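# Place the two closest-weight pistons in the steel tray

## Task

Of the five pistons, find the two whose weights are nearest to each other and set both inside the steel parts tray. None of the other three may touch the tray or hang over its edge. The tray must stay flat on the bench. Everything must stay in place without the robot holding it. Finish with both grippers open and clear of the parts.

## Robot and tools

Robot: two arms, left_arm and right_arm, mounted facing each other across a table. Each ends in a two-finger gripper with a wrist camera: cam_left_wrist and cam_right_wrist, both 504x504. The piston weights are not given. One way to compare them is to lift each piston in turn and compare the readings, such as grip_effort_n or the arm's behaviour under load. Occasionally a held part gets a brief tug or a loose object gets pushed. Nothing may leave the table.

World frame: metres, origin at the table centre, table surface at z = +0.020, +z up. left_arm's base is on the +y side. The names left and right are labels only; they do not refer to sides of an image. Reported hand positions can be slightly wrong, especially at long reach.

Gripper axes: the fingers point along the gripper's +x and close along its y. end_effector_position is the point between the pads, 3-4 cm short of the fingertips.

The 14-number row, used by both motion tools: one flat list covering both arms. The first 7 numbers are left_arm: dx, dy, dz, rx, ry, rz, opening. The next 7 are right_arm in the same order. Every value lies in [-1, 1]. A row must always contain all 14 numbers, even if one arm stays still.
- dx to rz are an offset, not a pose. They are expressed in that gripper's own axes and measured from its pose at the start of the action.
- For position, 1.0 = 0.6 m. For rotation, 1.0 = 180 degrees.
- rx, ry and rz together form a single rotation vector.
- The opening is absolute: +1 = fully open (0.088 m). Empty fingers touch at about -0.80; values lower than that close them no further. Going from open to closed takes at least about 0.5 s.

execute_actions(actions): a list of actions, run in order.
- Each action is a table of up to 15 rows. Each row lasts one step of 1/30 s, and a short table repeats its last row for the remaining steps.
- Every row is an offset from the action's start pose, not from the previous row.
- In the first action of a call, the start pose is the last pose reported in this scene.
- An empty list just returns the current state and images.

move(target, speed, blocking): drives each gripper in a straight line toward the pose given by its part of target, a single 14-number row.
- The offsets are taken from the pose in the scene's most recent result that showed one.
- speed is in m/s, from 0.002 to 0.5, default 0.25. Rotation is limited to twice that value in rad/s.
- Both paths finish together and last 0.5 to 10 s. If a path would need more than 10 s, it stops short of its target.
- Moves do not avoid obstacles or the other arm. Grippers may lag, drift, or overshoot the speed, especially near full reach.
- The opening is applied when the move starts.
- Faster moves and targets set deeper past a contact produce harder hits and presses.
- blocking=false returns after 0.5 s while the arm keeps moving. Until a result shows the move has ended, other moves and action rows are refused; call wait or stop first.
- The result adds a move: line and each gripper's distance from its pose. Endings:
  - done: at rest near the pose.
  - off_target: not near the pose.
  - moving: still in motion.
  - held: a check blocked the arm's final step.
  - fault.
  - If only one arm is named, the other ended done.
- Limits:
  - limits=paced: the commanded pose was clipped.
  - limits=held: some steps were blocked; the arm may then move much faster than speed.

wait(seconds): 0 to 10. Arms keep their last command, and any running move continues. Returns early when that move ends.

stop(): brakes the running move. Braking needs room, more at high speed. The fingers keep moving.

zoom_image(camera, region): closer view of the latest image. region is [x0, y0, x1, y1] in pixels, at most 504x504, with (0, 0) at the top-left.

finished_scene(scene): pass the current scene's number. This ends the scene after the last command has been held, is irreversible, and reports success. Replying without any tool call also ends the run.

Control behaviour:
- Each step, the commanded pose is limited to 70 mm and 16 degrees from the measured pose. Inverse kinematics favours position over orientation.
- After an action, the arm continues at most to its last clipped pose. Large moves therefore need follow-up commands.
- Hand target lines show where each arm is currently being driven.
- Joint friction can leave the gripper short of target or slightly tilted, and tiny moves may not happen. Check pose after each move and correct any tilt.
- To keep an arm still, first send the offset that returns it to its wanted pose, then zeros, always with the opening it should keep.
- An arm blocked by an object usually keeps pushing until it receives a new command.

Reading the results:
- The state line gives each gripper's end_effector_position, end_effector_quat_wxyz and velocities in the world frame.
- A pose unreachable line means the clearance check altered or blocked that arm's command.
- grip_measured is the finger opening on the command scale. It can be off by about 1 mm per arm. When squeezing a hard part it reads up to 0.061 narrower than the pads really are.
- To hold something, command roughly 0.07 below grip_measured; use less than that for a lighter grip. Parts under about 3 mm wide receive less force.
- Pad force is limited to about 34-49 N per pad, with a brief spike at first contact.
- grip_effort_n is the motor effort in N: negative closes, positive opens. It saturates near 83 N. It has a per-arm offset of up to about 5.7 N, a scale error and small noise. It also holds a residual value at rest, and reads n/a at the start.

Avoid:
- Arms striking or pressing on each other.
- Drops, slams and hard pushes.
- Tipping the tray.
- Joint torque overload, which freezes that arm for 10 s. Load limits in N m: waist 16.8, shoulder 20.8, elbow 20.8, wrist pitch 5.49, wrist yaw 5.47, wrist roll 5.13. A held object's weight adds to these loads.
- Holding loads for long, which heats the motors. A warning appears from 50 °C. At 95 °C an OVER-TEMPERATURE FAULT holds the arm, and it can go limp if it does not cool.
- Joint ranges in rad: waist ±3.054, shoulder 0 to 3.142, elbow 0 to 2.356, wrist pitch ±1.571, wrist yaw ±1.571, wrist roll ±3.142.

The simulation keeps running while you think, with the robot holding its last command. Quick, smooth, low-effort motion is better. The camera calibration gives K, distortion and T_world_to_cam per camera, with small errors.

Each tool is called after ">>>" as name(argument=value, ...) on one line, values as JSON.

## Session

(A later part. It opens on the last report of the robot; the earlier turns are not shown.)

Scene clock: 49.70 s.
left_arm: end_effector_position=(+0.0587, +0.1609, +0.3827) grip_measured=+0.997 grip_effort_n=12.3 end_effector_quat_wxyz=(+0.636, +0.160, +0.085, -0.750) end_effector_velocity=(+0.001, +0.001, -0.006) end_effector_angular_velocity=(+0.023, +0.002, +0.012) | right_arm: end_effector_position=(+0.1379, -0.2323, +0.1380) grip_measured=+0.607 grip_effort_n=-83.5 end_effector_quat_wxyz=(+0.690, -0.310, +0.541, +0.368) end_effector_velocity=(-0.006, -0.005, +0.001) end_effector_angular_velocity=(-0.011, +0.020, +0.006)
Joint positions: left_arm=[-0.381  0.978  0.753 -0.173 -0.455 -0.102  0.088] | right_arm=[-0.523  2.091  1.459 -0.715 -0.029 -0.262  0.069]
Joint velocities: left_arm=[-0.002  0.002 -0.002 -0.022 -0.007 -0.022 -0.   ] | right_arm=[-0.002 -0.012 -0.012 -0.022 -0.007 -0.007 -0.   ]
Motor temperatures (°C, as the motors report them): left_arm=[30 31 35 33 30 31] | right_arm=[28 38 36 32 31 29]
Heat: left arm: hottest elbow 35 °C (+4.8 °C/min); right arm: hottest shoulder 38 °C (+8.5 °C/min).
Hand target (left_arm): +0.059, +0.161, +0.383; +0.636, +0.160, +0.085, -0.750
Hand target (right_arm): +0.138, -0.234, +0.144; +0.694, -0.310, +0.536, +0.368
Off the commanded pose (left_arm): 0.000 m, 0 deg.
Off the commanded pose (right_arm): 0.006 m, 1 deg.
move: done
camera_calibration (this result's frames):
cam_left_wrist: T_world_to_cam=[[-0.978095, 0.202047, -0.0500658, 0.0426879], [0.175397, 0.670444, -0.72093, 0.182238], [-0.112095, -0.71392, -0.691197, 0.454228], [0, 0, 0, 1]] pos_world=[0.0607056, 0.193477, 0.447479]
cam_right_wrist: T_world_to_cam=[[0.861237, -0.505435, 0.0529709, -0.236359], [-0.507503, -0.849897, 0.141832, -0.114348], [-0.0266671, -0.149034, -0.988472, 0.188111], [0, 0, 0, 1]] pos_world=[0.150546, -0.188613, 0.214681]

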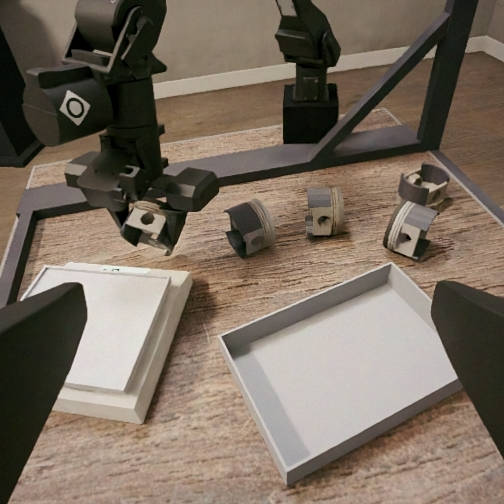

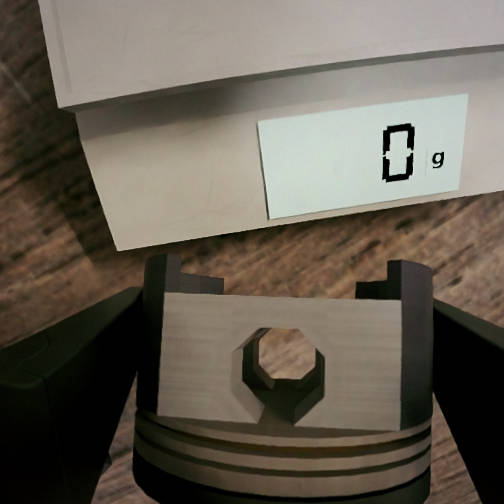

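>>> move(target=[0,0,0,0,0,0,1,-0.1,0,0.02,0,-0.06,0,0.5], speed=0.15)

>>> move(target=[0,0,0,0,0,0,1,0.09,-0.075,0.225,0,-0.04,0,0.5], speed=0.15)

>>> move(target=[0,0,0,0,0,0,1,0.06,0,-0.03,0,0,0,0.5], speed=0.05)

Scene clock: 53.80 s.
left_arm: end_effector_position=(+0.0587, +0.1609, +0.3827) grip_measured=+0.997 grip_effort_n=12.3 end_effector_quat_wxyz=(+0.636, +0.160, +0.085, -0.750) end_effector_velocity=(+0.004, +0.005, -0.010) end_effector_angular_velocity=(+0.038, -0.040, +0.002) | right_arm: end_effector_position=(+0.1362, -0.2316, +0.1936) grip_measured=+0.607 grip_effort_n=-83.5 end_effector_quat_wxyz=(+0.734, -0.276, +0.481, +0.392) end_effector_velocity=(-0.006, -0.002, -0.003) end_effector_angular_velocity=(+0.005, +0.029, -0.001)
Joint positions: left_arm=[-0.381  0.978  0.753 -0.173 -0.455 -0.102  0.088] | right_arm=[-0.536  1.909  1.38  -0.653 -0.078 -0.263  0.069]
Joint velocities: left_arm=[-0.002 -0.007 -0.007 -0.051 -0.007  0.007 -0.   ] | right_arm=[-0.002 -0.007 -0.017 -0.007 -0.022  0.007 -0.   ]
Motor temperatures (°C, as the motors report them): left_arm=[30 31 35 33 30 31] | right_arm=[28 40 36 32 31 29]
Heat: left arm: hottest elbow 35 °C (+4.5 °C/min); right arm: hottest shoulder 40 °C (+10.0 °C/min).
Hand target (left_arm): +0.059, +0.161, +0.383; +0.636, +0.160, +0.085, -0.750
Hand target (right_arm): +0.136, -0.233, +0.200; +0.738, -0.274, +0.474, +0.394
Off the commanded pose (left_arm): 0.000 m, 0 deg.
Off the commanded pose (right_arm): 0.006 m, 1 deg.
move: done
camera_calibration (this result's frames):
cam_left_wrist: T_world_to_cam=[[-0.978095, 0.202047, -0.0500658, 0.0426879], [0.175397, 0.670444, -0.72093, 0.182238], [-0.112095, -0.71392, -0.691197, 0.454228], [0, 0, 0, 1]] pos_world=[0.0607056, 0.193477, 0.447479]
cam_right_wrist: T_world_to_cam=[[0.857636, -0.511073, 0.0571313, -0.239082], [-0.510266, -0.859527, -0.0290341, -0.0912854], [0.0639445, -0.00425141, -0.997944, 0.266105], [0, 0, 0, 1]] pos_world=[0.14145, -0.199519, 0.276566]

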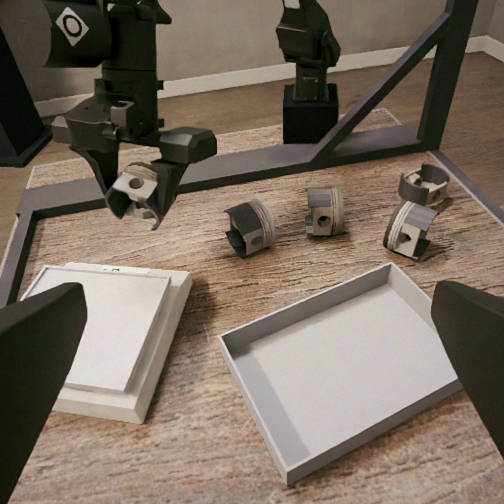

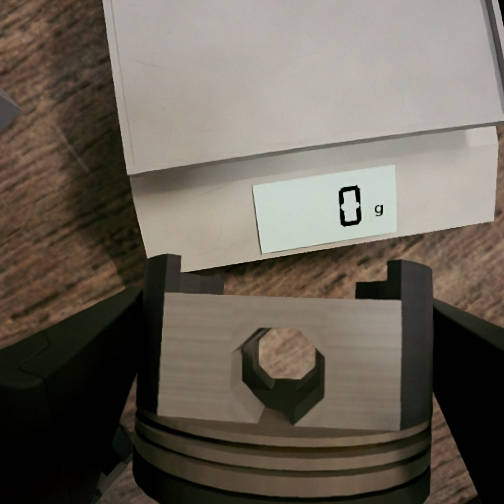

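Scene clock: 55.47 s.
left_arm: end_effector_position=(+0.0587, +0.1609, +0.3827) grip_measured=+0.997 grip_effort_n=12.8 end_effector_quat_wxyz=(+0.636, +0.160, +0.085, -0.750) end_effector_velocity=(+0.003, +0.001, -0.004) end_effector_angular_velocity=(+0.009, -0.003, +0.012) | right_arm: end_effector_position=(+0.2482, -0.1363, +0.1907) grip_measured=+0.607 grip_effort_n=-83.5 end_effector_quat_wxyz=(+0.759, -0.253, +0.440, +0.407) end_effector_velocity=(+0.003, -0.001, +0.000) end_effector_angular_velocity=(-0.015, +0.002, +0.000)
Joint positions: left_arm=[-0.381  0.978  0.753 -0.173 -0.455 -0.102  0.088] | right_arm=[-0.552  2.451  2.194 -0.82  -0.116 -0.264  0.069]
Joint velocities: left_arm=[ 0.002 -0.002 -0.007 -0.007 -0.007 -0.007 -0.   ] | right_arm=[-0.002  0.022  0.046 -0.037  0.007 -0.007 -0.   ]
Motor temperatures (°C, as the motors report them): left_arm=[30 31 35 33 30 31] | right_arm=[28 40 36 32 31 29]
Heat: left arm: hottest elbow 35 °C (+4.3 °C/min); right arm: hottest shoulder 40 °C (+9.7 °C/min).
Hand target (left_arm): +0.059, +0.161, +0.383; +0.636, +0.160, +0.085, -0.750
Hand target (right_arm): +0.252, -0.134, +0.196; +0.763, -0.251, +0.433, +0.408
Off the commanded pose (left_arm): 0.000 m, 0 deg.
Off the commanded pose (right_arm): 0.008 m, 1 deg.
move: done
camera_calibration (this result's frames):
cam_left_wrist: T_world_to_cam=[[-0.978095, 0.202047, -0.0500658, 0.0426879], [0.175397, 0.670444, -0.72093, 0.182238], [-0.112095, -0.71392, -0.691197, 0.454228], [0, 0, 0, 1]] pos_world=[0.0607056, 0.193477, 0.447479]
cam_right_wrist: T_world_to_cam=[[0.854742, -0.515887, 0.0572448, -0.286279], [-0.504861, -0.851913, -0.139139, 0.0683598], [0.120547, 0.090027, -0.988617, 0.253485], [0, 0, 0, 1]] pos_world=[0.24865, -0.112272, 0.276499]

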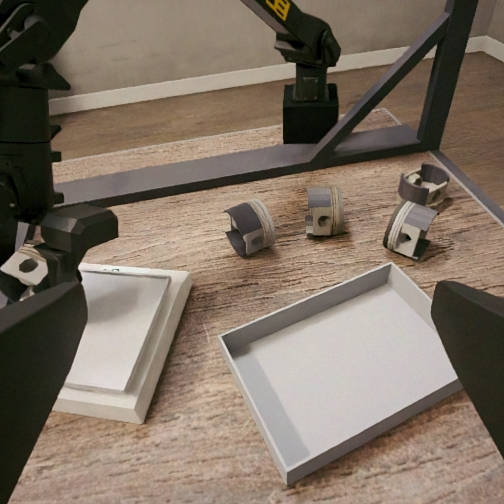

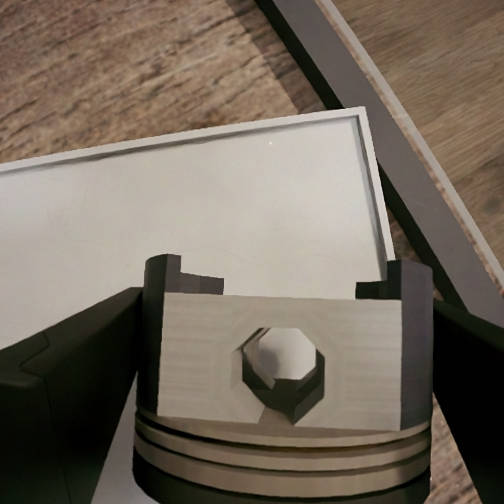

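Scene clock: 56.53 s.
left_arm: end_effector_position=(+0.0587, +0.1609, +0.3827) grip_measured=+0.997 grip_effort_n=12.8 end_effector_quat_wxyz=(+0.636, +0.160, +0.085, -0.750) end_effector_velocity=(+0.000, +0.000, +0.001) end_effector_angular_velocity=(-0.007, +0.009, +0.007) | right_arm: end_effector_position=(+0.2518, -0.1332, +0.1659) grip_measured=+0.607 grip_effort_n=-83.5 end_effector_quat_wxyz=(+0.766, -0.250, +0.429, +0.408) end_effector_velocity=(+0.004, +0.003, +0.001) end_effector_angular_velocity=(+0.020, -0.019, +0.008)
Joint positions: left_arm=[-0.381  0.978  0.753 -0.173 -0.455 -0.102  0.088] | right_arm=[-0.552  2.46   2.102 -0.693 -0.116 -0.264  0.069]
Joint velocities: left_arm=[-0.002 -0.002 -0.002  0.007 -0.007 -0.007 -0.   ] | right_arm=[-0.002 -0.002 -0.012  0.037 -0.007 -0.007 -0.   ]
Motor temperatures (°C, as the motors report them): left_arm=[30 31 35 33 30 31] | right_arm=[28 40 36 32 31 29]
Heat: left arm: hottest elbow 35 °C (+4.2 °C/min); right arm: hottest shoulder 40 °C (+9.6 °C/min).
Hand target (left_arm): +0.059, +0.161, +0.383; +0.636, +0.160, +0.085, -0.750
Hand target (right_arm): +0.249, -0.135, +0.151; +0.759, -0.253, +0.440, +0.407
Off the commanded pose (left_arm): 0.000 m, 0 deg.
Off the commanded pose (right_arm): 0.016 m, 1 deg.
move: off_target (right_arm)
camera_calibration (this result's frames):
cam_left_wrist: T_world_to_cam=[[-0.978095, 0.202047, -0.0500658, 0.0426879], [0.175397, 0.670444, -0.72093, 0.182238], [-0.112095, -0.71392, -0.691197, 0.454228], [0, 0, 0, 1]] pos_world=[0.0607056, 0.193477, 0.447479]
cam_right_wrist: T_world_to_cam=[[0.85367, -0.516764, 0.0648235, -0.287376], [-0.501812, -0.849442, -0.163193, 0.0729252], [0.139396, 0.106784, -0.984462, 0.225082], [0, 0, 0, 1]] pos_world=[0.250543, -0.110595, 0.252114]

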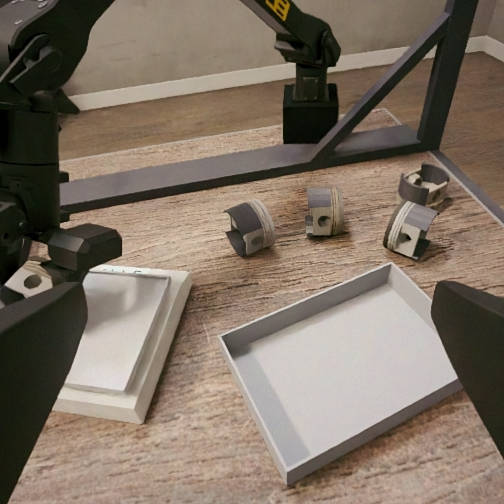

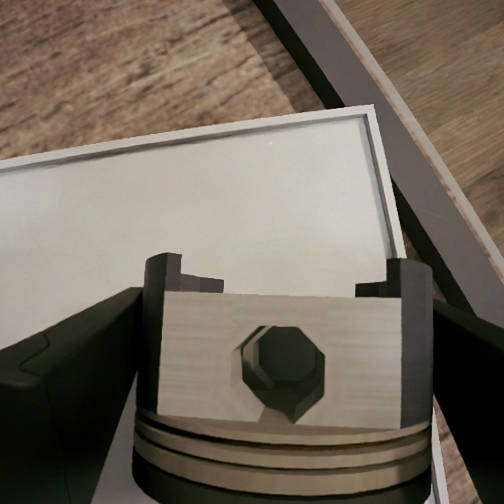

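>>> move(target=[0,0,0,0,0,0,1,0,0,0,0,0,0,1])

>>> move(target=[0,0,0,0,0,0,1,-0.11,0,0,0,0,0,1])

>>> move(target=[0,0,0,0,0,0,1,-0.12,0.15,-0.2,0,0.05,0,1])

Scene clock: 59.83 s.
left_arm: end_effector_position=(+0.0587, +0.1609, +0.3827) grip_measured=+0.997 grip_effort_n=11.9 end_effector_quat_wxyz=(+0.636, +0.160, +0.085, -0.750) end_effector_velocity=(+0.002, +0.000, -0.002) end_effector_angular_velocity=(+0.005, +0.000, +0.012) | right_arm: end_effector_position=(+0.2521, -0.1334, +0.1656) grip_measured=+0.977 grip_effort_n=20.2 end_effector_quat_wxyz=(+0.766, -0.250, +0.429, +0.408) end_effector_velocity=(+0.001, +0.000, +0.001) end_effector_angular_velocity=(+0.007, -0.004, +0.008)
Joint positions: left_arm=[-0.381  0.978  0.753 -0.173 -0.455 -0.102  0.088] | right_arm=[-0.552  2.46   2.101 -0.691 -0.115 -0.264  0.087]
Joint velocities: left_arm=[ 0.002 -0.002 -0.002 -0.007 -0.007 -0.007 -0.   ] | right_arm=[-0.002 -0.002 -0.002  0.007 -0.007 -0.007  0.001]
Motor temperatures (°C, as the motors report them): left_arm=[30 31 35 33 30 31] | right_arm=[28 41 36 32 31 29]
Heat: left arm: hottest elbow 35 °C (+4.0 °C/min); right arm: hottest shoulder 41 °C (+10.0 °C/min).
Hand target (left_arm): +0.059, +0.161, +0.383; +0.636, +0.160, +0.085, -0.750
Hand target (right_arm): +0.252, -0.133, +0.166; +0.766, -0.250, +0.429, +0.408
Off the commanded pose (left_arm): 0.000 m, 0 deg.
Off the commanded pose (right_arm): 0.000 m, 0 deg.
move: done
camera_calibration (this result's frames):
cam_left_wrist: T_world_to_cam=[[-0.978095, 0.202047, -0.0500658, 0.0426879], [0.175397, 0.670444, -0.72093, 0.182238], [-0.112095, -0.71392, -0.691197, 0.454228], [0, 0, 0, 1]] pos_world=[0.0607056, 0.193477, 0.447479]
cam_right_wrist: T_world_to_cam=[[0.853211, -0.517413, 0.0656868, -0.287823], [-0.502293, -0.849061, -0.163699, 0.0731284], [0.140472, 0.106675, -0.984321, 0.224444], [0, 0, 0, 1]] pos_world=[0.250778, -0.110776, 0.251802]

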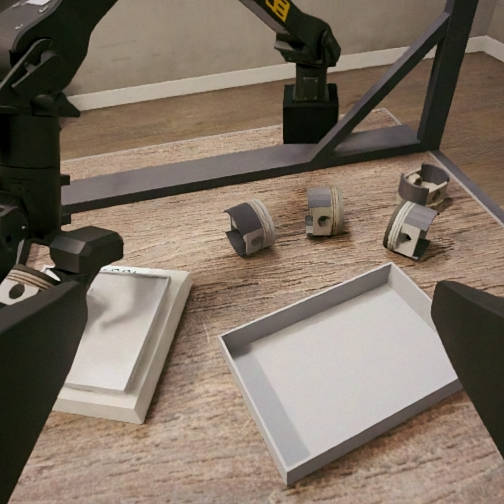

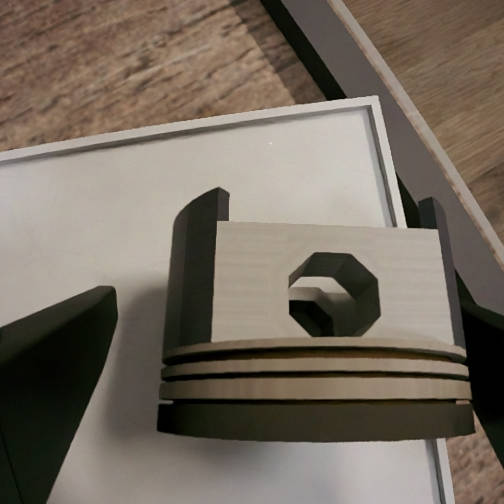

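Scene clock: 60.87 s.
left_arm: end_effector_position=(+0.0587, +0.1609, +0.3827) grip_measured=+0.997 grip_effort_n=11.9 end_effector_quat_wxyz=(+0.636, +0.160, +0.085, -0.750) end_effector_velocity=(+0.000, +0.000, +0.001) end_effector_angular_velocity=(-0.004, +0.022, +0.012) | right_arm: end_effector_position=(+0.2344, -0.1577, +0.2202) grip_measured=+0.979 grip_effort_n=19.8 end_effector_quat_wxyz=(+0.766, -0.250, +0.429, +0.407) end_effector_velocity=(+0.001, +0.000, +0.004) end_effector_angular_velocity=(+0.015, -0.002, -0.005)
Joint positions: left_arm=[-0.381  0.978  0.753 -0.173 -0.455 -0.102  0.088] | right_arm=[-0.566  2.291  2.021 -0.781 -0.121 -0.275  0.087]
Joint velocities: left_arm=[-0.002 -0.002 -0.002  0.007 -0.007 -0.022 -0.   ] | right_arm=[-0.002 -0.007 -0.002  0.007 -0.007  0.007  0.   ]
Motor temperatures (°C, as the motors report them): left_arm=[30 31 35 33 30 31] | right_arm=[28 41 36 32 31 29]
Heat: left arm: hottest elbow 35 °C (+4.0 °C/min); right arm: hottest shoulder 41 °C (+10.0 °C/min).
Hand target (left_arm): +0.059, +0.161, +0.383; +0.636, +0.160, +0.085, -0.750
Hand target (right_arm): +0.233, -0.160, +0.223; +0.766, -0.250, +0.429, +0.408
Off the commanded pose (left_arm): 0.000 m, 0 deg.
Off the commanded pose (right_arm): 0.004 m, 0 deg.
move: done
camera_calibration (this result's frames):
cam_left_wrist: T_world_to_cam=[[-0.978095, 0.202047, -0.0500658, 0.0426879], [0.175397, 0.670444, -0.72093, 0.182238], [-0.112095, -0.71392, -0.691197, 0.454228], [0, 0, 0, 1]] pos_world=[0.0607056, 0.193477, 0.447479]
cam_right_wrist: T_world_to_cam=[[0.852554, -0.518444, 0.0660863, -0.289052], [-0.503265, -0.848469, -0.163779, 0.0528505], [0.140982, 0.106371, -0.984281, 0.283028], [0, 0, 0, 1]] pos_world=[0.233128, -0.135122, 0.306338]

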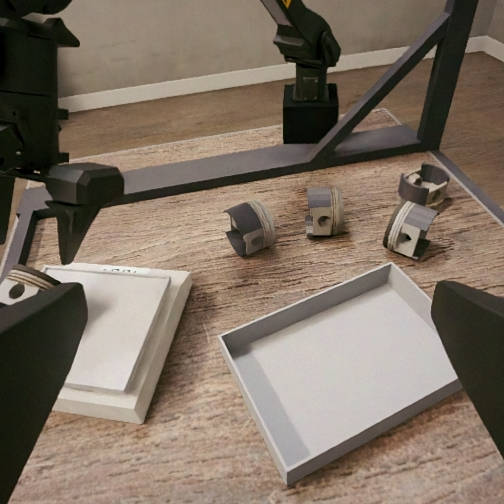

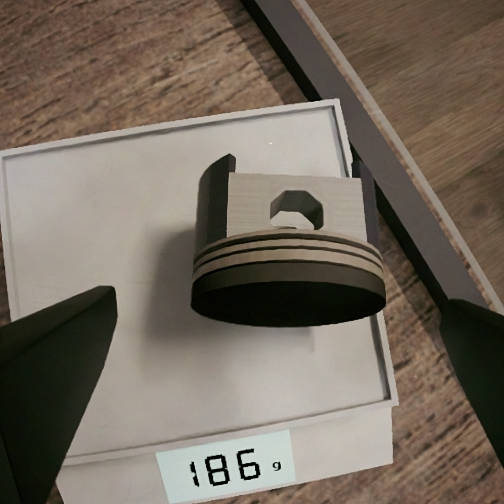

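Scene clock: 62.20 s.
left_arm: end_effector_position=(+0.0587, +0.1609, +0.3827) grip_measured=+0.997 grip_effort_n=12.3 end_effector_quat_wxyz=(+0.636, +0.160, +0.085, -0.750) end_effector_velocity=(+0.002, +0.002, -0.004) end_effector_angular_velocity=(+0.015, -0.022, +0.002) | right_arm: end_effector_position=(+0.0853, -0.2236, +0.2197) grip_measured=+0.979 grip_effort_n=19.8 end_effector_quat_wxyz=(+0.729, -0.281, +0.489, +0.388) end_effector_velocity=(-0.003, +0.000, +0.003) end_effector_angular_velocity=(+0.015, -0.001, -0.002)
Joint positions: left_arm=[-0.381  0.978  0.753 -0.173 -0.455 -0.102  0.088] | right_arm=[-0.418  1.786  1.335 -0.746 -0.027 -0.153  0.087]
Joint velocities: left_arm=[-0.002 -0.002 -0.002 -0.022 -0.007  0.007 -0.   ] | right_arm=[ 0.002 -0.017 -0.012  0.007 -0.007  0.007 -0.   ]
Motor temperatures (°C, as the motors report them): left_arm=[30 31 35 34 30 31] | right_arm=[28 42 36 32 31 29]
Heat: left arm: hottest elbow 35 °C (+4.1 °C/min); right arm: hottest shoulder 42 °C (+11.2 °C/min).
Hand target (left_arm): +0.059, +0.161, +0.383; +0.636, +0.160, +0.085, -0.750
Hand target (right_arm): +0.083, -0.225, +0.220; +0.730, -0.281, +0.488, +0.388
Off the commanded pose (left_arm): 0.000 m, 0 deg.
Off the commanded pose (right_arm): 0.004 m, 0 deg.
move: done
camera_calibration (this result's frames):
cam_left_wrist: T_world_to_cam=[[-0.978095, 0.202047, -0.0500658, 0.0426879], [0.175397, 0.670444, -0.72093, 0.182238], [-0.112095, -0.71392, -0.691197, 0.454228], [0, 0, 0, 1]] pos_world=[0.0607056, 0.193477, 0.447479]
cam_right_wrist: T_world_to_cam=[[0.856926, -0.512141, 0.0582128, -0.193304], [-0.512685, -0.858553, -0.00630609, -0.114174], [0.0532084, -0.024441, -0.998284, 0.291885], [0, 0, 0, 1]] pos_world=[0.0915806, -0.189889, 0.301917]

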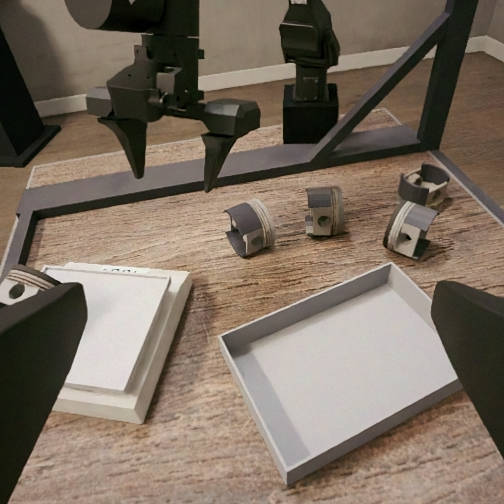

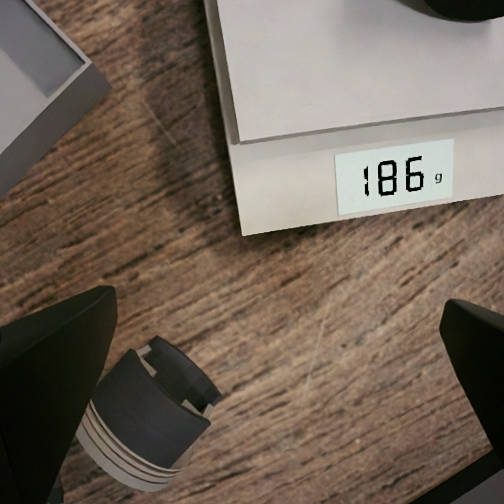

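>>> move(target=[0,0,0,0,0,0,1,0.042,0.128,-0.188,0.17,0.006,-0.075,1])

Scene clock: 66.43 s.
left_arm: end_effector_position=(+0.0587, +0.1609, +0.3827) grip_measured=+0.997 grip_effort_n=11.9 end_effector_quat_wxyz=(+0.636, +0.160, +0.085, -0.750) end_effector_velocity=(+0.001, +0.001, -0.002) end_effector_angular_velocity=(+0.005, +0.000, +0.007) | right_arm: end_effector_position=(-0.0291, -0.2598, +0.1548) grip_measured=+0.979 grip_effort_n=19.8 end_effector_quat_wxyz=(+0.811, -0.137, +0.546, +0.158) end_effector_velocity=(-0.006, -0.007, -0.005) end_effector_angular_velocity=(-0.024, +0.022, -0.011)
Joint positions: left_arm=[-0.381  0.978  0.753 -0.173 -0.455 -0.102  0.088] | right_arm=[-0.057  1.618  0.877 -0.592  0.297  0.742  0.087]
Joint velocities: left_arm=[-0.002 -0.002 -0.002 -0.007 -0.007 -0.007 -0.   ] | right_arm=[ 0.007  0.002 -0.012 -0.022 -0.007  0.022 -0.   ]
Motor temperatures (°C, as the motors report them): left_arm=[30 31 35 34 30 31] | right_arm=[28 41 36 32 31 29]
Heat: left arm: hottest elbow 35 °C (+4.0 °C/min); right arm: hottest shoulder 41 °C (+10.1 °C/min).
Hand target (left_arm): +0.059, +0.161, +0.383; +0.636, +0.160, +0.085, -0.750
Hand target (right_arm): -0.031, -0.262, +0.154; +0.812, -0.137, +0.545, +0.157
Off the commanded pose (left_arm): 0.000 m, 0 deg.
Off the commanded pose (right_arm): 0.004 m, 0 deg.
move: done
camera_calibration (this result's frames):
cam_left_wrist: T_world_to_cam=[[-0.978095, 0.202047, -0.0500658, 0.0426879], [0.175397, 0.670444, -0.72093, 0.182238], [-0.112095, -0.71392, -0.691197, 0.454228], [0, 0, 0, 1]] pos_world=[0.0607056, 0.193477, 0.447479]
cam_right_wrist: T_world_to_cam=[[0.435831, -0.896632, 0.0781242, -0.225224], [-0.899067, -0.437734, -0.00826088, -0.106027], [0.0416046, -0.0666385, -0.996909, 0.220794], [0, 0, 0, 1]] pos_world=[-0.00635206, -0.233642, 0.236832]

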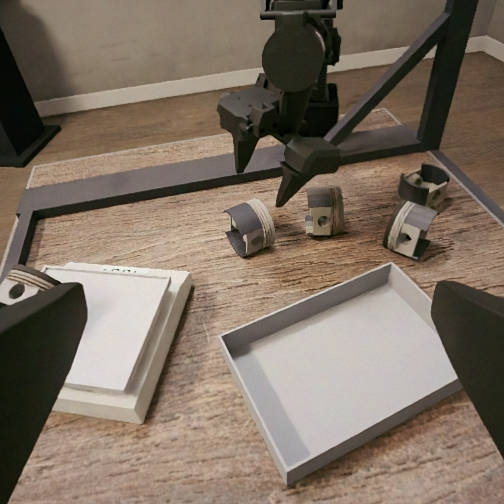

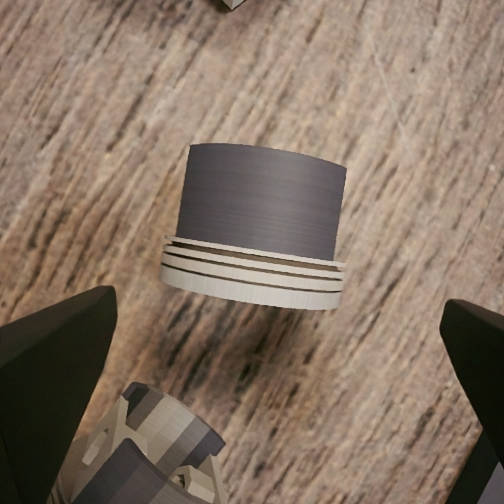

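>>> move(target=[0,0,0,0,0,0,1,0.04,0.013,-0.02,0.03,0,0,1])

>>> move(target=[0,0,0,0,0,0,1,0.115,0,-0.005,0,0,0,1], speed=0.1)

>>> move(target=[0,0,0,0,0,0,1,0,0,0,0,0,0,0.5])

Scene clock: 69.53 s.
left_arm: end_effector_position=(+0.0587, +0.1609, +0.3827) grip_measured=+0.997 grip_effort_n=12.3 end_effector_quat_wxyz=(+0.636, +0.160, +0.085, -0.750) end_effector_velocity=(+0.004, +0.001, -0.004) end_effector_angular_velocity=(+0.014, -0.013, +0.020) | right_arm: end_effector_position=(-0.0324, -0.2517, +0.1328) grip_measured=+0.979 grip_effort_n=19.8 end_effector_quat_wxyz=(+0.818, -0.095, +0.550, +0.137) end_effector_velocity=(-0.001, -0.002, -0.005) end_effector_angular_velocity=(-0.006, +0.012, -0.007)
Joint positions: left_arm=[-0.381  0.978  0.753 -0.173 -0.455 -0.102  0.088] | right_arm=[-0.037  1.682  0.843 -0.485  0.3    0.855  0.087]
Joint velocities: left_arm=[-0.002 -0.002 -0.002 -0.022 -0.022 -0.007 -0.   ] | right_arm=[-0.002  0.012 -0.007  0.007 -0.007  0.007 -0.   ]
Motor temperatures (°C, as the motors report them): left_arm=[30 31 36 34 30 31] | right_arm=[28 41 36 32 31 29]
Heat: left arm: hottest elbow 36 °C (+4.0 °C/min); right arm: hottest shoulder 41 °C (+9.1 °C/min).
Hand target (left_arm): +0.059, +0.161, +0.383; +0.636, +0.160, +0.085, -0.750
Hand target (right_arm): -0.034, -0.255, +0.128; +0.817, -0.099, +0.553, +0.132
Off the commanded pose (left_arm): 0.000 m, 0 deg.
Off the commanded pose (right_arm): 0.006 m, 1 deg.
move: done
camera_calibration (this result's frames):
cam_left_wrist: T_world_to_cam=[[-0.978095, 0.202047, -0.0500658, 0.0426879], [0.175397, 0.670444, -0.72093, 0.182238], [-0.112095, -0.71392, -0.691197, 0.454228], [0, 0, 0, 1]] pos_world=[0.0607056, 0.193477, 0.447479]
cam_right_wrist: T_world_to_cam=[[0.358176, -0.933091, 0.0324212, -0.220407], [-0.933155, -0.358904, -0.0202544, -0.0852378], [0.0305353, -0.0229993, -0.999269, 0.210514], [0, 0, 0, 1]] pos_world=[-0.00702376, -0.23141, 0.21578]

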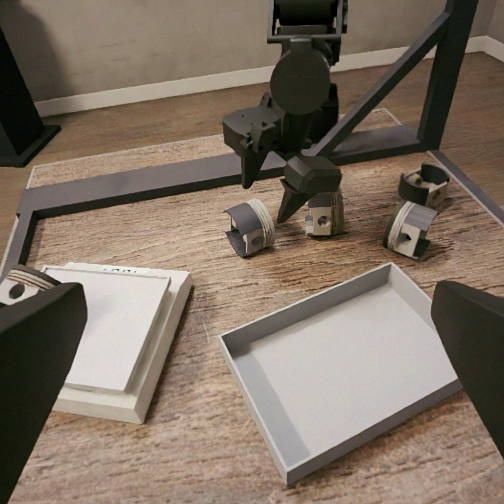

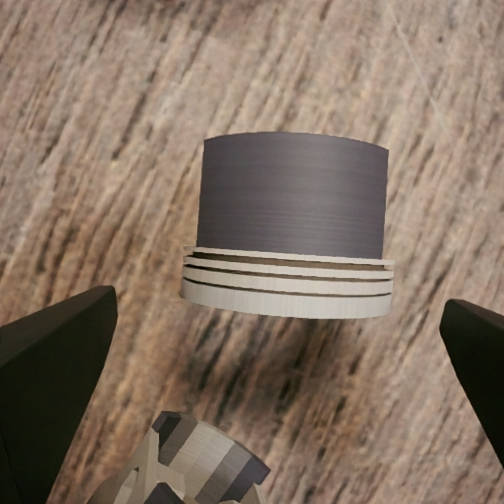

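Scene clock: 70.73 s.
left_arm: end_effector_position=(+0.0587, +0.1609, +0.3827) grip_measured=+0.997 grip_effort_n=11.9 end_effector_quat_wxyz=(+0.636, +0.160, +0.085, -0.750) end_effector_velocity=(+0.002, +0.002, -0.004) end_effector_angular_velocity=(+0.017, -0.009, +0.007) | right_arm: end_effector_position=(-0.0103, -0.2413, +0.0715) grip_measured=+0.979 grip_effort_n=19.8 end_effector_quat_wxyz=(+0.820, -0.090, +0.547, +0.139) end_effector_velocity=(-0.001, -0.001, -0.004) end_effector_angular_velocity=(-0.007, +0.008, +0.006)
Joint positions: left_arm=[-0.381  0.978  0.753 -0.173 -0.455 -0.102  0.088] | right_arm=[-0.095  1.908  0.807 -0.195  0.287  0.797  0.087]
Joint velocities: left_arm=[-0.002 -0.002 -0.002 -0.022 -0.007 -0.007 -0.   ] | right_arm=[-0.002  0.012 -0.002  0.007 -0.007 -0.007 -0.   ]
Motor temperatures (°C, as the motors report them): left_arm=[30 31 36 34 30 31] | right_arm=[28 41 36 32 31 29]
Heat: left arm: hottest elbow 36 °C (+4.0 °C/min); right arm: hottest shoulder 41 °C (+9.1 °C/min).
Hand target (left_arm): +0.059, +0.161, +0.383; +0.636, +0.160, +0.085, -0.750
Hand target (right_arm): -0.011, -0.245, +0.067; +0.818, -0.095, +0.550, +0.136
Off the commanded pose (left_arm): 0.000 m, 0 deg.
Off the commanded pose (right_arm): 0.005 m, 1 deg.
move: done
camera_calibration (this result's frames):
cam_left_wrist: T_world_to_cam=[[-0.978095, 0.202047, -0.0500658, 0.0426879], [0.175397, 0.670444, -0.72093, 0.182238], [-0.112095, -0.71392, -0.691197, 0.454228], [0, 0, 0, 1]] pos_world=[0.0607056, 0.193477, 0.447479]
cam_right_wrist: T_world_to_cam=[[0.357098, -0.933742, 0.0246467, -0.216281], [-0.933359, -0.357731, -0.0294948, -0.061165], [0.0363574, -0.0124716, -0.999261, 0.151431], [0, 0, 0, 1]] pos_world=[0.014639, -0.221942, 0.154845]

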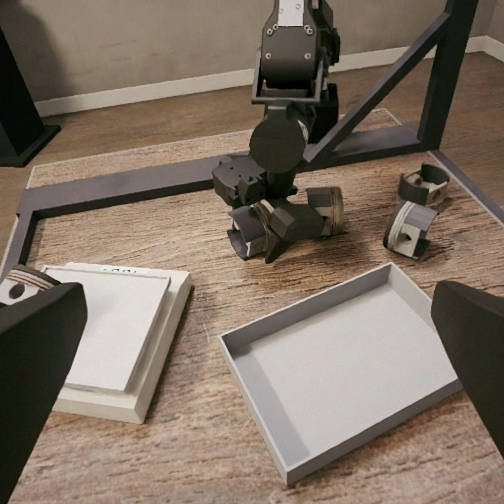

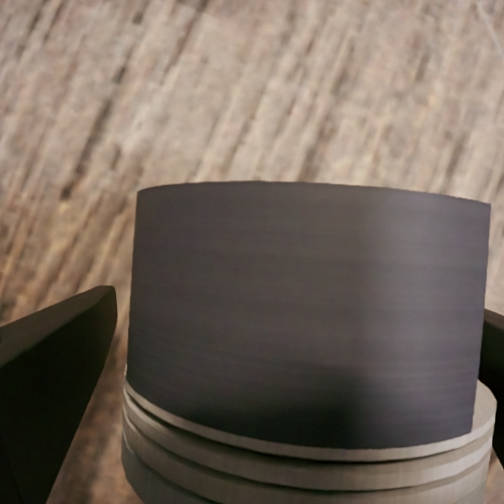

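Scene clock: 71.23 s.
left_arm: end_effector_position=(+0.0587, +0.1609, +0.3827) grip_measured=+0.997 grip_effort_n=11.9 end_effector_quat_wxyz=(+0.636, +0.160, +0.085, -0.750) end_effector_velocity=(+0.003, -0.000, -0.001) end_effector_angular_velocity=(-0.004, +0.015, +0.025) | right_arm: end_effector_position=(-0.0103, -0.2413, +0.0715) grip_measured=+0.560 grip_effort_n=-83.5 end_effector_quat_wxyz=(+0.820, -0.090, +0.547, +0.139) end_effector_velocity=(-0.003, -0.003, +0.000) end_effector_angular_velocity=(-0.016, +0.012, +0.011)
Joint positions: left_arm=[-0.381  0.978  0.753 -0.173 -0.455 -0.102  0.088] | right_arm=[-0.095  1.908  0.807 -0.195  0.287  0.796  0.066]
Joint velocities: left_arm=[-0.002 -0.002 -0.007  0.007 -0.022 -0.022 -0.   ] | right_arm=[ 0.002 -0.007 -0.002 -0.022 -0.007 -0.007 -0.   ]
Motor temperatures (°C, as the motors report them): left_arm=[30 31 36 34 30 31] | right_arm=[28 41 36 32 31 29]
Heat: left arm: hottest elbow 36 °C (+4.1 °C/min); right arm: hottest shoulder 41 °C (+9.1 °C/min).
Hand target (left_arm): +0.059, +0.161, +0.383; +0.636, +0.160, +0.085, -0.750
Hand target (right_arm): -0.010, -0.241, +0.072; +0.820, -0.090, +0.547, +0.139
Off the commanded pose (left_arm): 0.000 m, 0 deg.
Off the commanded pose (right_arm): 0.000 m, 0 deg.
move: done
camera_calibration (this result's frames):
cam_left_wrist: T_world_to_cam=[[-0.978095, 0.202047, -0.0500658, 0.0426879], [0.175397, 0.670444, -0.72093, 0.182238], [-0.112095, -0.71392, -0.691197, 0.454228], [0, 0, 0, 1]] pos_world=[0.0607056, 0.193477, 0.447479]
cam_right_wrist: T_world_to_cam=[[0.357531, -0.933579, 0.0245385, -0.216188], [-0.933204, -0.358156, -0.0292274, -0.0613221], [0.0360747, -0.0124497, -0.999272, 0.15142], [0, 0, 0, 1]] pos_world=[0.0146053, -0.221906, 0.154823]

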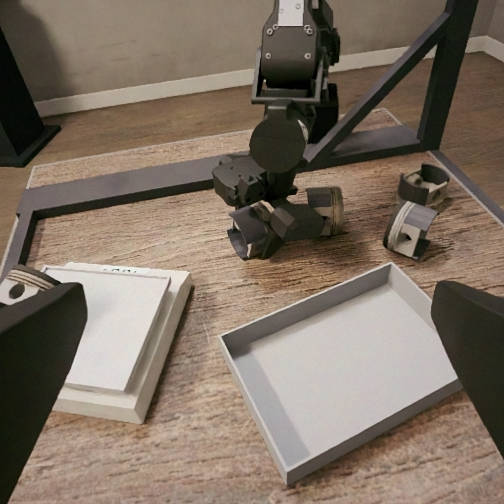

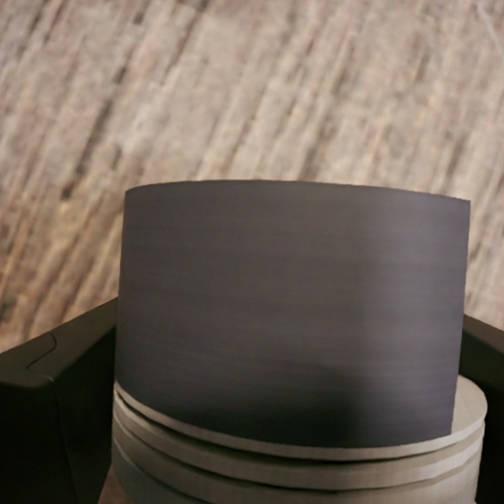

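>>> move(target=[0,0,0,0,0,0,1,-0.2,0,0.083,0,0,0,0.45])

>>> move(target=[0,0,0,0,0,0,1,0.14,0.178,0.35,-0.235,-0.04,0.11,0.45])

>>> move(target=[0,0,0,0,0,0,1,0.07,0,-0.037,0,0,0,0.45], speed=0.05)

Scene clock: 75.20 s.
left_arm: end_effector_position=(+0.0587, +0.1609, +0.3827) grip_measured=+0.997 grip_effort_n=12.3 end_effector_quat_wxyz=(+0.636, +0.160, +0.085, -0.750) end_effector_velocity=(-0.000, -0.001, -0.000) end_effector_angular_velocity=(-0.003, +0.006, +0.007) | right_arm: end_effector_position=(-0.0120, -0.2469, +0.1913) grip_measured=+0.560 grip_effort_n=-83.5 end_effector_quat_wxyz=(+0.815, -0.102, +0.554, +0.133) end_effector_velocity=(+0.002, +0.001, +0.006) end_effector_angular_velocity=(+0.008, +0.006, -0.012)
Joint positions: left_arm=[-0.381  0.978  0.753 -0.173 -0.455 -0.102  0.088] | right_arm=[-0.098  1.626  1.045 -0.744  0.285  0.791  0.066]
Joint velocities: left_arm=[-0.002  0.002 -0.002  0.007 -0.007 -0.007  0.   ] | right_arm=[-0.007 -0.002  0.022 -0.022 -0.007  0.007 -0.   ]
Motor temperatures (°C, as the motors report them): left_arm=[30 31 36 34 30 31] | right_arm=[28 40 36 32 31 29]
Heat: left arm: hottest elbow 36 °C (+4.0 °C/min); right arm: hottest shoulder 40 °C (+8.1 °C/min).
Hand target (left_arm): +0.059, +0.161, +0.383; +0.636, +0.160, +0.085, -0.750
Hand target (right_arm): -0.009, -0.242, +0.202; +0.820, -0.090, +0.547, +0.139
Off the commanded pose (left_arm): 0.000 m, 0 deg.
Off the commanded pose (right_arm): 0.011 m, 2 deg.
move: off_target (right_arm)
camera_calibration (this result's frames):
cam_left_wrist: T_world_to_cam=[[-0.978095, 0.202047, -0.0500658, 0.0426879], [0.175397, 0.670444, -0.72093, 0.182238], [-0.112095, -0.71392, -0.691197, 0.454228], [0, 0, 0, 1]] pos_world=[0.0607056, 0.193477, 0.447479]
cam_right_wrist: T_world_to_cam=[[0.360468, -0.931595, 0.04684, -0.227506], [-0.932469, -0.361175, -0.00732506, -0.0663329], [0.0237414, -0.0410364, -0.998876, 0.263821], [0, 0, 0, 1]] pos_world=[0.0138916, -0.225074, 0.273695]

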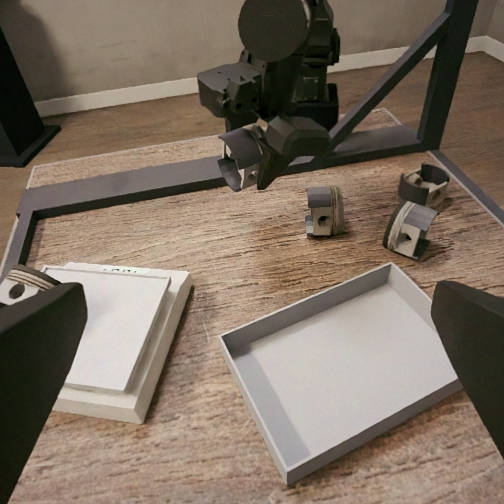

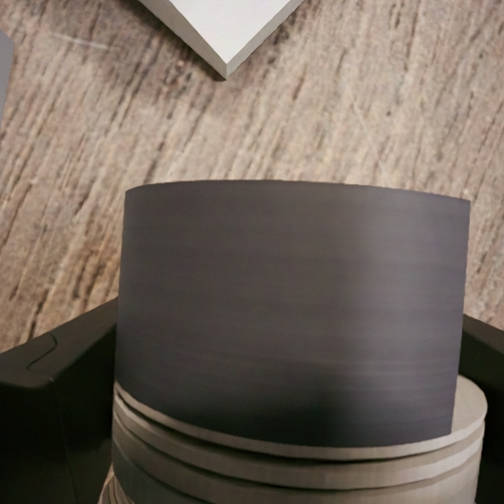

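Scene clock: 77.53 s.
left_arm: end_effector_position=(+0.0587, +0.1609, +0.3827) grip_measured=+0.997 grip_effort_n=11.9 end_effector_quat_wxyz=(+0.636, +0.160, +0.085, -0.750) end_effector_velocity=(-0.001, +0.001, -0.002) end_effector_angular_velocity=(+0.007, -0.009, -0.012) | right_arm: end_effector_position=(+0.1637, -0.0767, +0.1805) grip_measured=+0.560 grip_effort_n=-83.5 end_effector_quat_wxyz=(+0.720, -0.287, +0.433, +0.460) end_effector_velocity=(+0.000, -0.000, -0.000) end_effector_angular_velocity=(-0.014, +0.007, +0.020)
Joint positions: left_arm=[-0.381  0.978  0.753 -0.173 -0.455 -0.102  0.088] | right_arm=[-0.369  2.41   2.092 -0.785 -0.101 -0.231  0.066]
Joint velocities: left_arm=[-0.002 -0.002 -0.002 -0.007  0.007  0.007 -0.   ] | right_arm=[-0.002  0.017  0.037 -0.037 -0.007 -0.022 -0.   ]
Motor temperatures (°C, as the motors report them): left_arm=[30 31 36 34 30 31] | right_arm=[28 40 36 32 31 29]
Heat: left arm: hottest elbow 36 °C (+4.0 °C/min); right arm: hottest shoulder 40 °C (+8.0 °C/min).
Hand target (left_arm): +0.059, +0.161, +0.383; +0.636, +0.160, +0.085, -0.750
Hand target (right_arm): +0.167, -0.074, +0.185; +0.723, -0.286, +0.427, +0.462
Off the commanded pose (left_arm): 0.000 m, 0 deg.
Off the commanded pose (right_arm): 0.009 m, 1 deg.
move: off_target (right_arm)
camera_calibration (this result's frames):
cam_left_wrist: T_world_to_cam=[[-0.978095, 0.202047, -0.0500658, 0.0426879], [0.175397, 0.670444, -0.72093, 0.182238], [-0.112095, -0.71392, -0.691197, 0.454228], [0, 0, 0, 1]] pos_world=[0.0607056, 0.193477, 0.447479]
cam_right_wrist: T_world_to_cam=[[0.922137, -0.384052, 0.0465521, -0.181698], [-0.377306, -0.919403, -0.111083, 0.0439537], [0.0854618, 0.0848693, -0.99272, 0.2543], [0, 0, 0, 1]] pos_world=[0.162402, -0.0509527, 0.26579]

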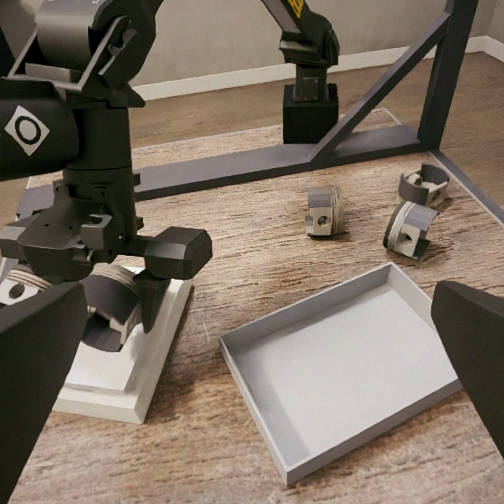

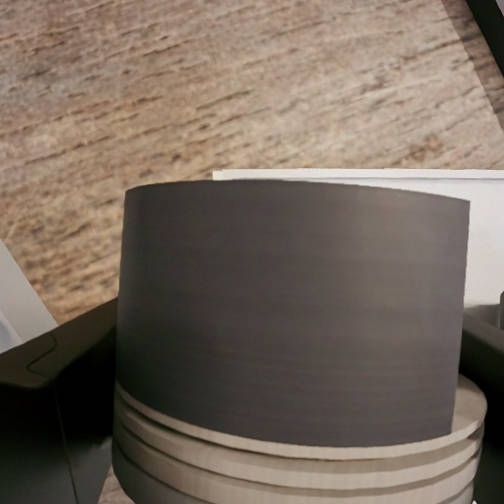

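Scene clock: 78.77 s.
left_arm: end_effector_position=(+0.0587, +0.1609, +0.3827) grip_measured=+0.997 grip_effort_n=11.9 end_effector_quat_wxyz=(+0.636, +0.160, +0.085, -0.750) end_effector_velocity=(+0.001, +0.001, -0.002) end_effector_angular_velocity=(+0.003, -0.013, +0.002) | right_arm: end_effector_position=(+0.1670, -0.0746, +0.1481) grip_measured=+0.560 grip_effort_n=-83.5 end_effector_quat_wxyz=(+0.727, -0.283, +0.422, +0.461) end_effector_velocity=(+0.000, -0.000, -0.002) end_effector_angular_velocity=(+0.008, -0.003, +0.007)
Joint positions: left_arm=[-0.381  0.978  0.753 -0.173 -0.455 -0.102  0.088] | right_arm=[-0.371  2.426  1.98  -0.629 -0.101 -0.231  0.066]
Joint velocities: left_arm=[-0.002 -0.002 -0.002 -0.007 -0.007  0.007 -0.   ] | right_arm=[-0.002 -0.002 -0.017  0.022 -0.007 -0.007 -0.   ]
Motor temperatures (°C, as the motors report them): left_arm=[30 31 36 34 30 31] | right_arm=[28 41 36 32 31 29]
Heat: left arm: hottest elbow 36 °C (+4.0 °C/min); right arm: hottest shoulder 41 °C (+9.0 °C/min).
Hand target (left_arm): +0.059, +0.161, +0.383; +0.636, +0.160, +0.085, -0.750
Hand target (right_arm): +0.164, -0.078, +0.133; +0.720, -0.288, +0.433, +0.460
Off the commanded pose (left_arm): 0.000 m, 0 deg.
Off the commanded pose (right_arm): 0.016 m, 2 deg.
move: off_target (right_arm)
camera_calibration (this result's frames):
cam_left_wrist: T_world_to_cam=[[-0.978095, 0.202047, -0.0500658, 0.0426879], [0.175397, 0.670444, -0.72093, 0.182238], [-0.112095, -0.71392, -0.691197, 0.454228], [0, 0, 0, 1]] pos_world=[0.0607056, 0.193477, 0.447479]
cam_right_wrist: T_world_to_cam=[[0.92058, -0.386788, 0.054108, -0.183458], [-0.376779, -0.916016, -0.137666, 0.047576], [0.102811, 0.106346, -0.989, 0.219894], [0, 0, 0, 1]] pos_world=[0.164206, -0.050764, 0.233952]

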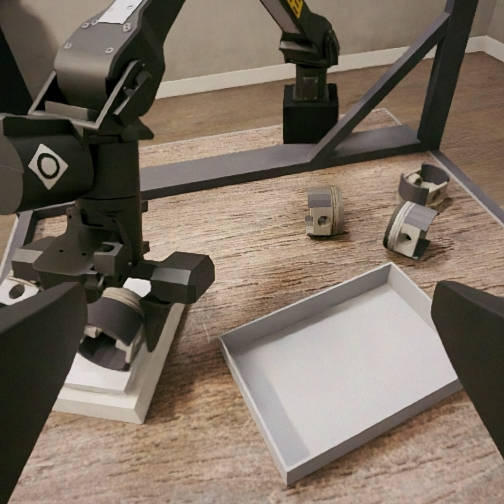

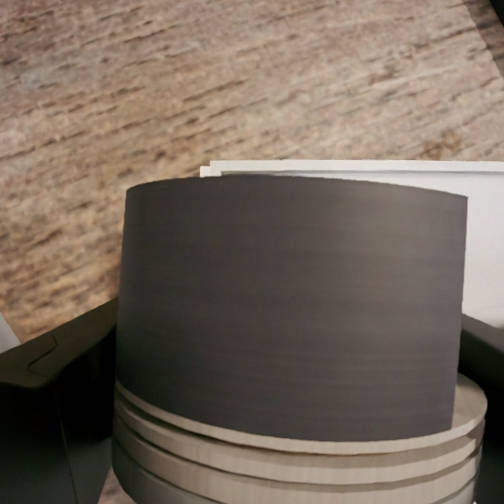

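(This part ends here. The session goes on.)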